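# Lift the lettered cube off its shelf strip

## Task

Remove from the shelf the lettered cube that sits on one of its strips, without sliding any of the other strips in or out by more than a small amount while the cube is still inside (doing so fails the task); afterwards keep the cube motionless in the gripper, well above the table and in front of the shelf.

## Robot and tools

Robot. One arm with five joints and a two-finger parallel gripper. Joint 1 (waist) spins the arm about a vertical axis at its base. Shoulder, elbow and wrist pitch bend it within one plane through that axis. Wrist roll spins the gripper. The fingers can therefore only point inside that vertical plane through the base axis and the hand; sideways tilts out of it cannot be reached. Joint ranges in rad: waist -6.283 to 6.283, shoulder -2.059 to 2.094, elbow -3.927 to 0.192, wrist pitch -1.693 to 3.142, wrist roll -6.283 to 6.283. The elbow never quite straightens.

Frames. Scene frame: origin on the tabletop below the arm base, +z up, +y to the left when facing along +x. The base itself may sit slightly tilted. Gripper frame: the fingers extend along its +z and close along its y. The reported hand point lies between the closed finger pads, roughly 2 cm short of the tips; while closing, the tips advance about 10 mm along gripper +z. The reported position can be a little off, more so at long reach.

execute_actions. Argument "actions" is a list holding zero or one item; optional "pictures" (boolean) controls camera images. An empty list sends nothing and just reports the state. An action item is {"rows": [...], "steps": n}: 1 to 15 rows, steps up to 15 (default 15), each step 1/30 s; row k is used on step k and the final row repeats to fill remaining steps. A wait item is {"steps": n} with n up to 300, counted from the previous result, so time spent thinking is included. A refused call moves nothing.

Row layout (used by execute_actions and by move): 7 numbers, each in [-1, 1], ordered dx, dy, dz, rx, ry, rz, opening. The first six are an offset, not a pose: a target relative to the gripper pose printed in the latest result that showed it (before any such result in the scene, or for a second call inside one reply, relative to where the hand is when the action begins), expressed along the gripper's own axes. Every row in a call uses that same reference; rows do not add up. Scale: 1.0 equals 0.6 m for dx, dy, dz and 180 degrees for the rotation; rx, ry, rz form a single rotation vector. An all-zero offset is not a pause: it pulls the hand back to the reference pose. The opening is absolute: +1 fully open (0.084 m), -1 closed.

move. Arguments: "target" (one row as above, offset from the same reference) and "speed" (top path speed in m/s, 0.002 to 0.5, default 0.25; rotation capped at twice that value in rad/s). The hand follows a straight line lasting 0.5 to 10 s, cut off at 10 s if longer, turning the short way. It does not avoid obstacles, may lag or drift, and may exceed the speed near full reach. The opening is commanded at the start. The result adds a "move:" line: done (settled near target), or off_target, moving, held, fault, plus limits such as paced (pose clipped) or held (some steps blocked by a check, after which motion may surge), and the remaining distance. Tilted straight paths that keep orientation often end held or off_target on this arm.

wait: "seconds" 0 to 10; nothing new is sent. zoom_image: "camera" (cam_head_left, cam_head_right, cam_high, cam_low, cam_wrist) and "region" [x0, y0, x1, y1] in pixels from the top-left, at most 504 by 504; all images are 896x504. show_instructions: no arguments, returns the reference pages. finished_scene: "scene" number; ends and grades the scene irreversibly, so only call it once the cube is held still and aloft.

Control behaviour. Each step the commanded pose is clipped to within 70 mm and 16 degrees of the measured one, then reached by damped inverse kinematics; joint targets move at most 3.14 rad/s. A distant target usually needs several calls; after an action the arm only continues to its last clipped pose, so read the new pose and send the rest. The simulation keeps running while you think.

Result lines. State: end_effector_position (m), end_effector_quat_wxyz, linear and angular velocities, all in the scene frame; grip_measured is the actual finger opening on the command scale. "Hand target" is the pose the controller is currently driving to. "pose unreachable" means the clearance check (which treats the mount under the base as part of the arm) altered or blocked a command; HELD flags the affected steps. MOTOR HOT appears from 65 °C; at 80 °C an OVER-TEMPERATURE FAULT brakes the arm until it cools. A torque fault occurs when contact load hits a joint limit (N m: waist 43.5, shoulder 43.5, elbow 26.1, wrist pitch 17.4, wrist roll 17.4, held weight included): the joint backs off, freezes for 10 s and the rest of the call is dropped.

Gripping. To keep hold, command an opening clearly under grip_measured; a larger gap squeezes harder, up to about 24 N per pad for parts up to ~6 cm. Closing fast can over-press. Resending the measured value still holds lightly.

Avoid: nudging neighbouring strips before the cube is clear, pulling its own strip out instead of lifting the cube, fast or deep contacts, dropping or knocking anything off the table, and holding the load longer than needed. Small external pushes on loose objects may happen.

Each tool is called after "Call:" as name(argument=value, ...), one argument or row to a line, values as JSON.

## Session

Call:
execute_actions(
  actions=[],
)

Call:
zoom_image(
  camera="cam_high",
  region=[380,130,620,370],
)

Scene clock: 0.00 s of 4200.00 s.
end_effector_position=(+0.0322, +0.0993, +0.3281) grip_measured=+1.00 end_effector_quat_wxyz=(+0.451, +0.882, -0.102, -0.092) end_effector_velocity=(+0.000, -0.000, -0.000) end_effector_angular_velocity=(-0.001, -0.001, -0.002)
Joint positions: [ 1.202 -0.487 -0.735  2.171  1.482  0.084]
Joint velocities: [-0.001 -0.     0.     0.     0.002  0.   ]
Hand target: +0.032, +0.099, +0.328; +0.451, +0.882, -0.102, -0.092

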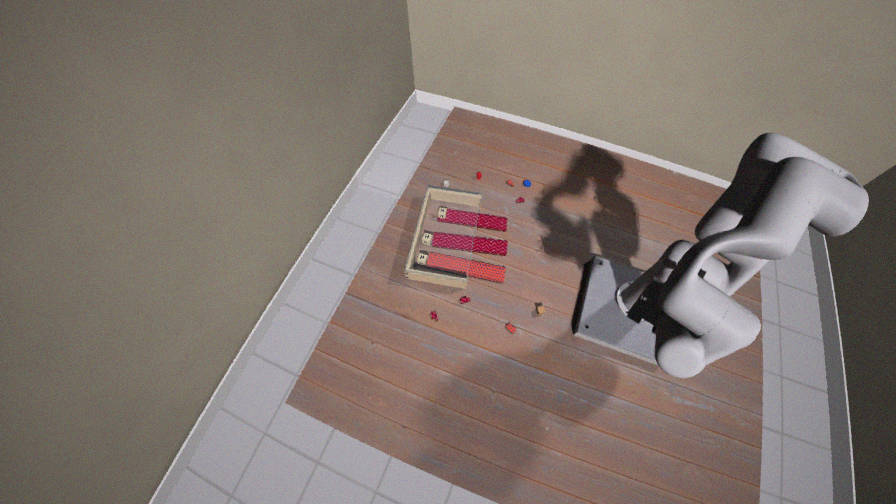

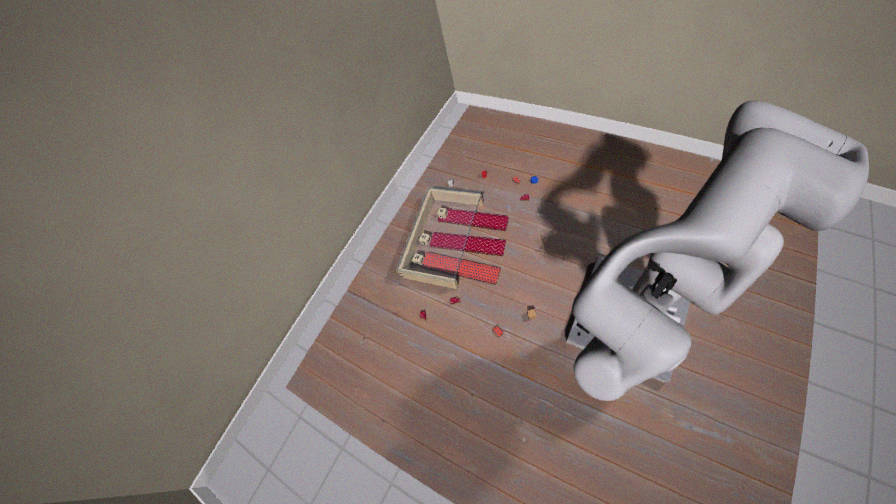

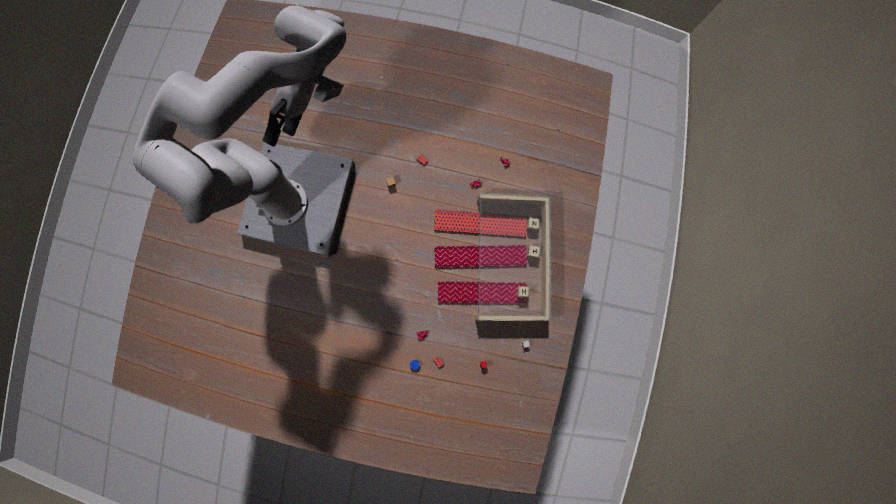

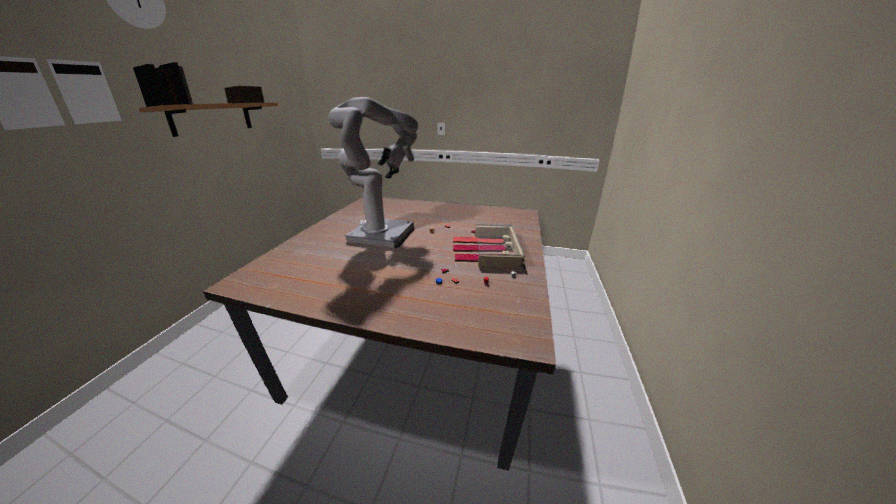

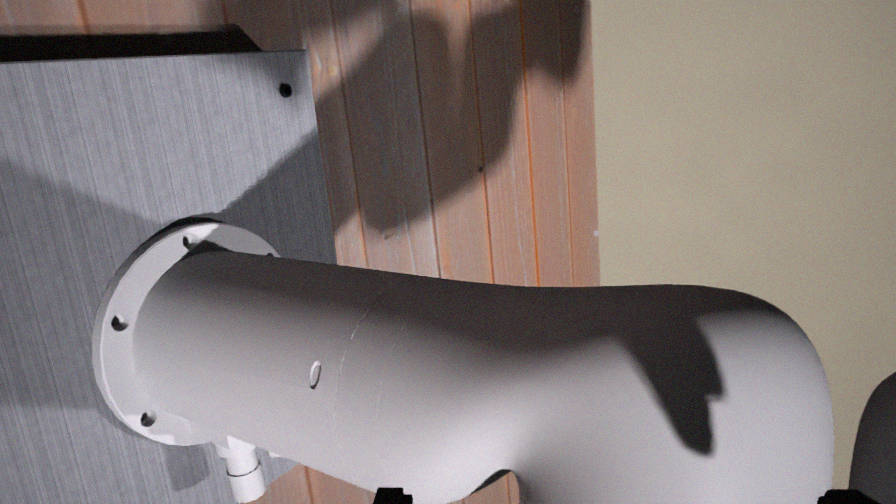

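Region (380, 130, 620, 370) of cam_high's 896x504 image, scaled by 2.100, with more detail than that image has.

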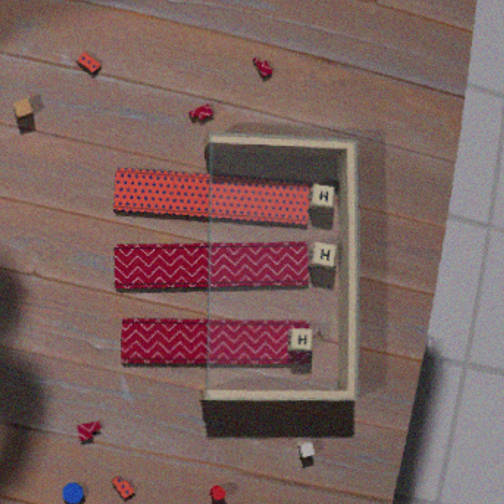

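Call:
move(
  target=[0.033,-0.3,-0.283,0.293,0.092,-0.129,1],
  speed=0.3,
)

Call:
move(
  target=[0.43,0.89,0.28,0,0,0,0.7],
  speed=0.3,
)

Scene clock: 7.67 s of 4200.00 s.
end_effector_position=(+0.1114, +0.3290, +0.2784) grip_measured=+1.00 end_effector_quat_wxyz=(-0.000, +0.995, +0.103, +0.001) end_effector_velocity=(+0.001, +0.002, -0.001) end_effector_angular_velocity=(+0.006, -0.002, +0.003)
Joint positions: [ 1.193 -0.465 -0.736  1.193  1.037  0.084]
Joint velocities: [ 0.     0.002  0.002 -0.011 -0.002 -0.   ]
Hand target: +0.111, +0.329, +0.278; -0.000, +0.995, +0.103, +0.001
Off the commanded pose: 0.001 m, 0 deg.
After step 90, 2.27 s passed at rest.
move: done

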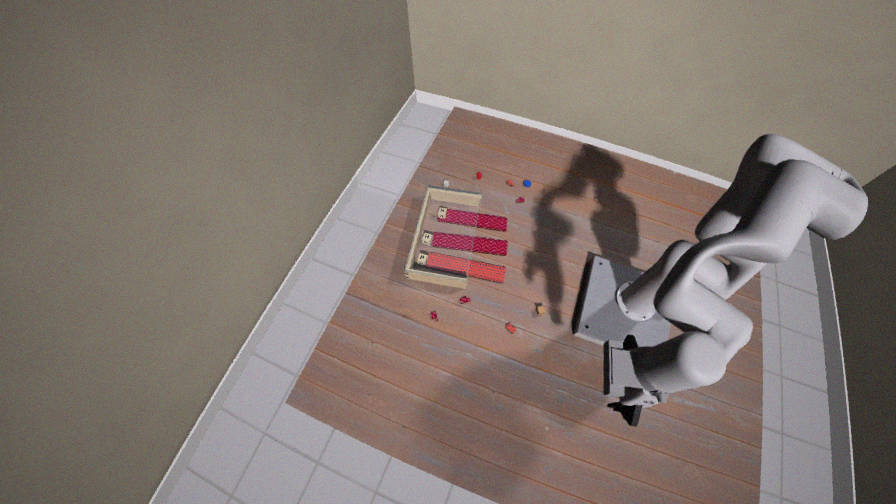

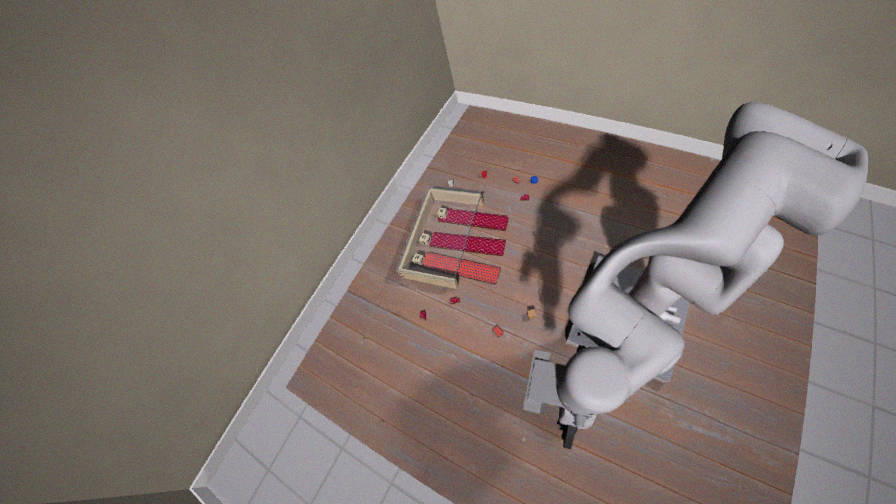

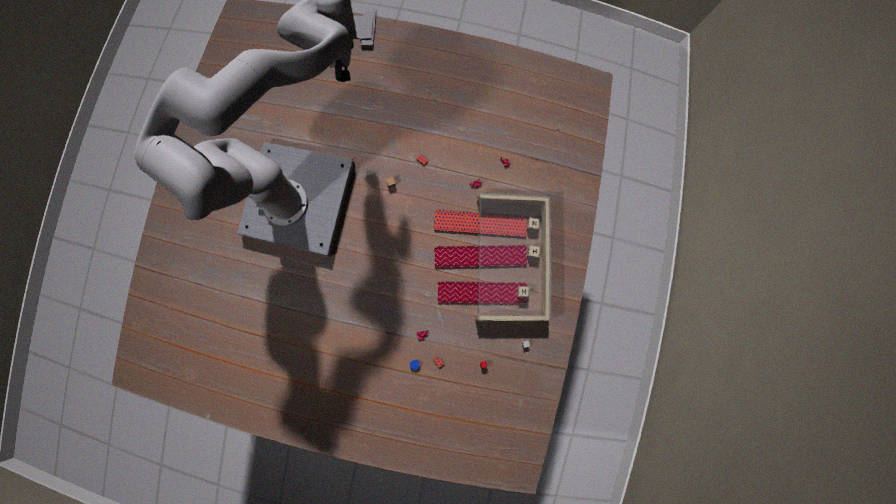

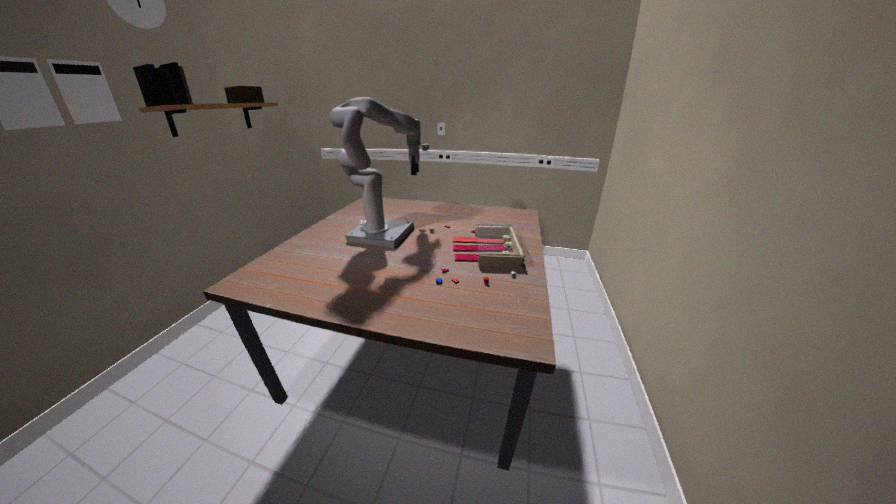

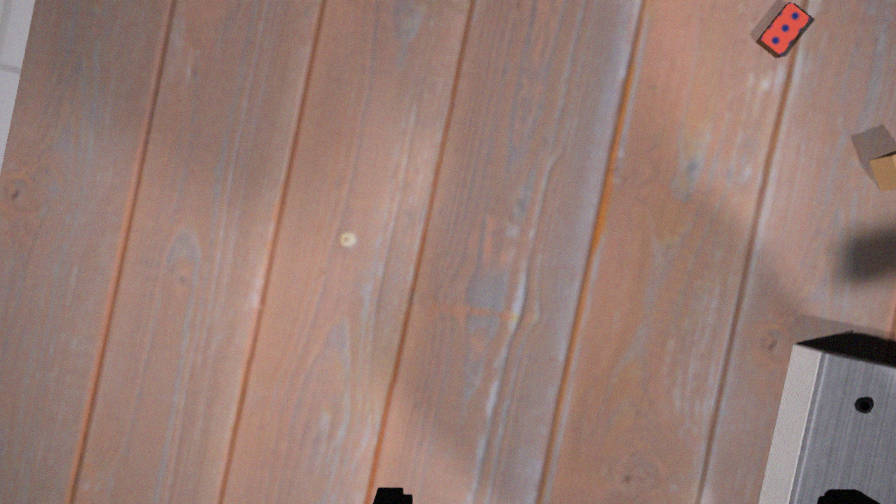

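Scene clock: 10.70 s of 4200.00 s.
end_effector_position=(+0.4756, -0.1406, +0.1126) grip_measured=+0.70 end_effector_quat_wxyz=(+0.004, +0.995, +0.103, +0.001) end_effector_velocity=(+0.002, -0.001, -0.001) end_effector_angular_velocity=(+0.001, +0.004, +0.001)
Joint positions: [-0.338  0.282 -1.023  0.737 -0.495  0.073]
Joint velocities: [-0.001  0.011 -0.012  0.006 -0.002 -0.   ]
Hand target: +0.476, -0.141, +0.112; +0.004, +0.995, +0.103, +0.001
Off the commanded pose: 0.003 m, 1 deg.
move: done; limits=paced

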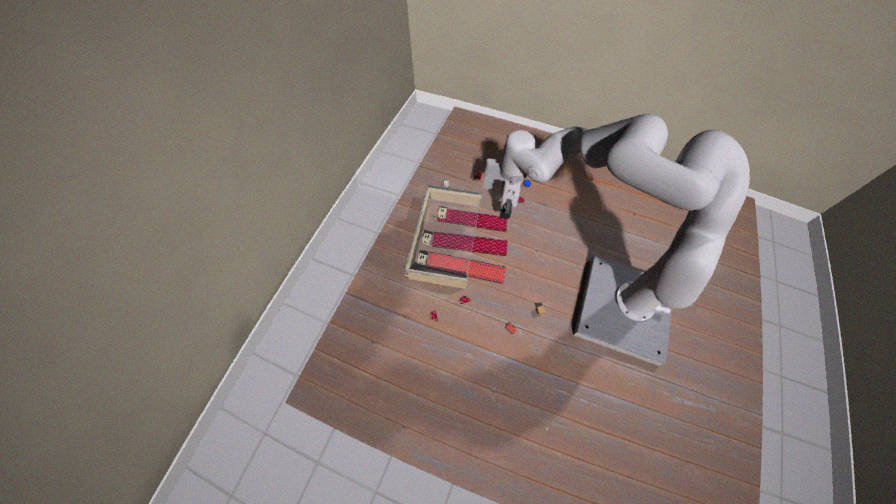

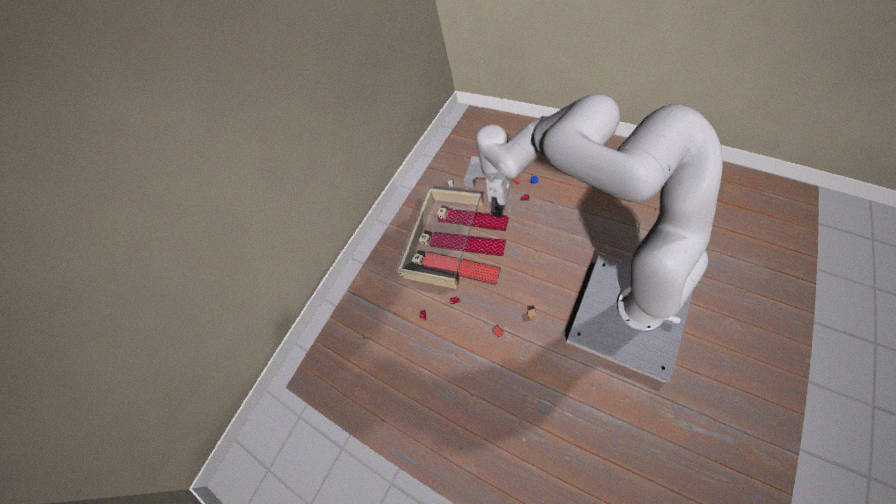

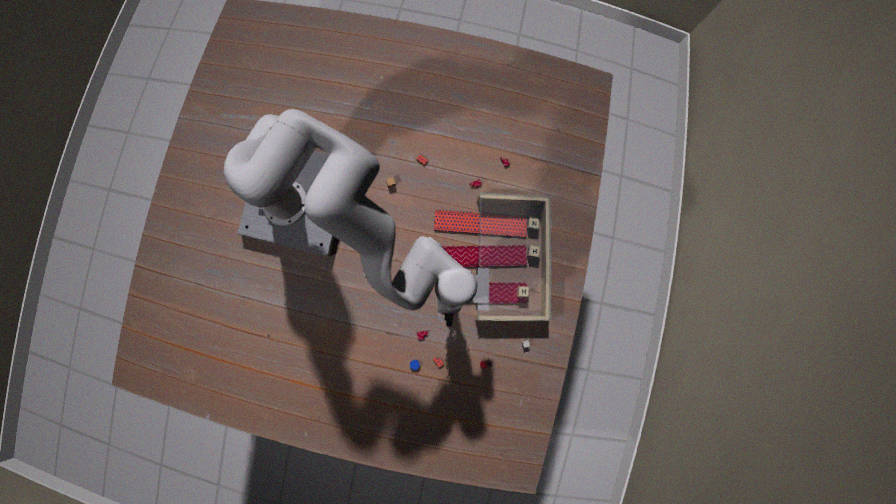

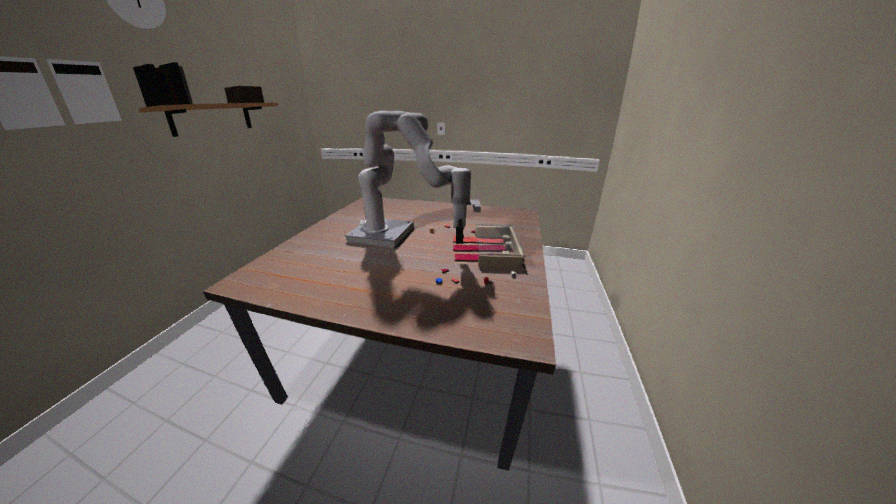

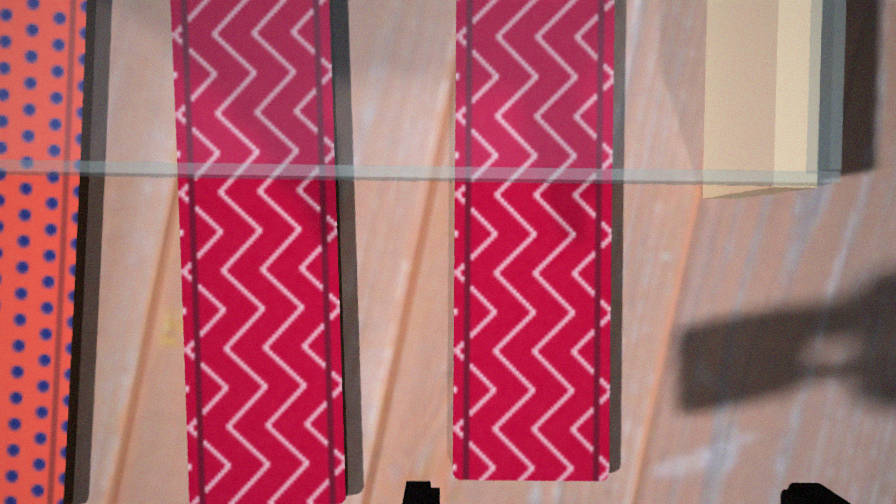

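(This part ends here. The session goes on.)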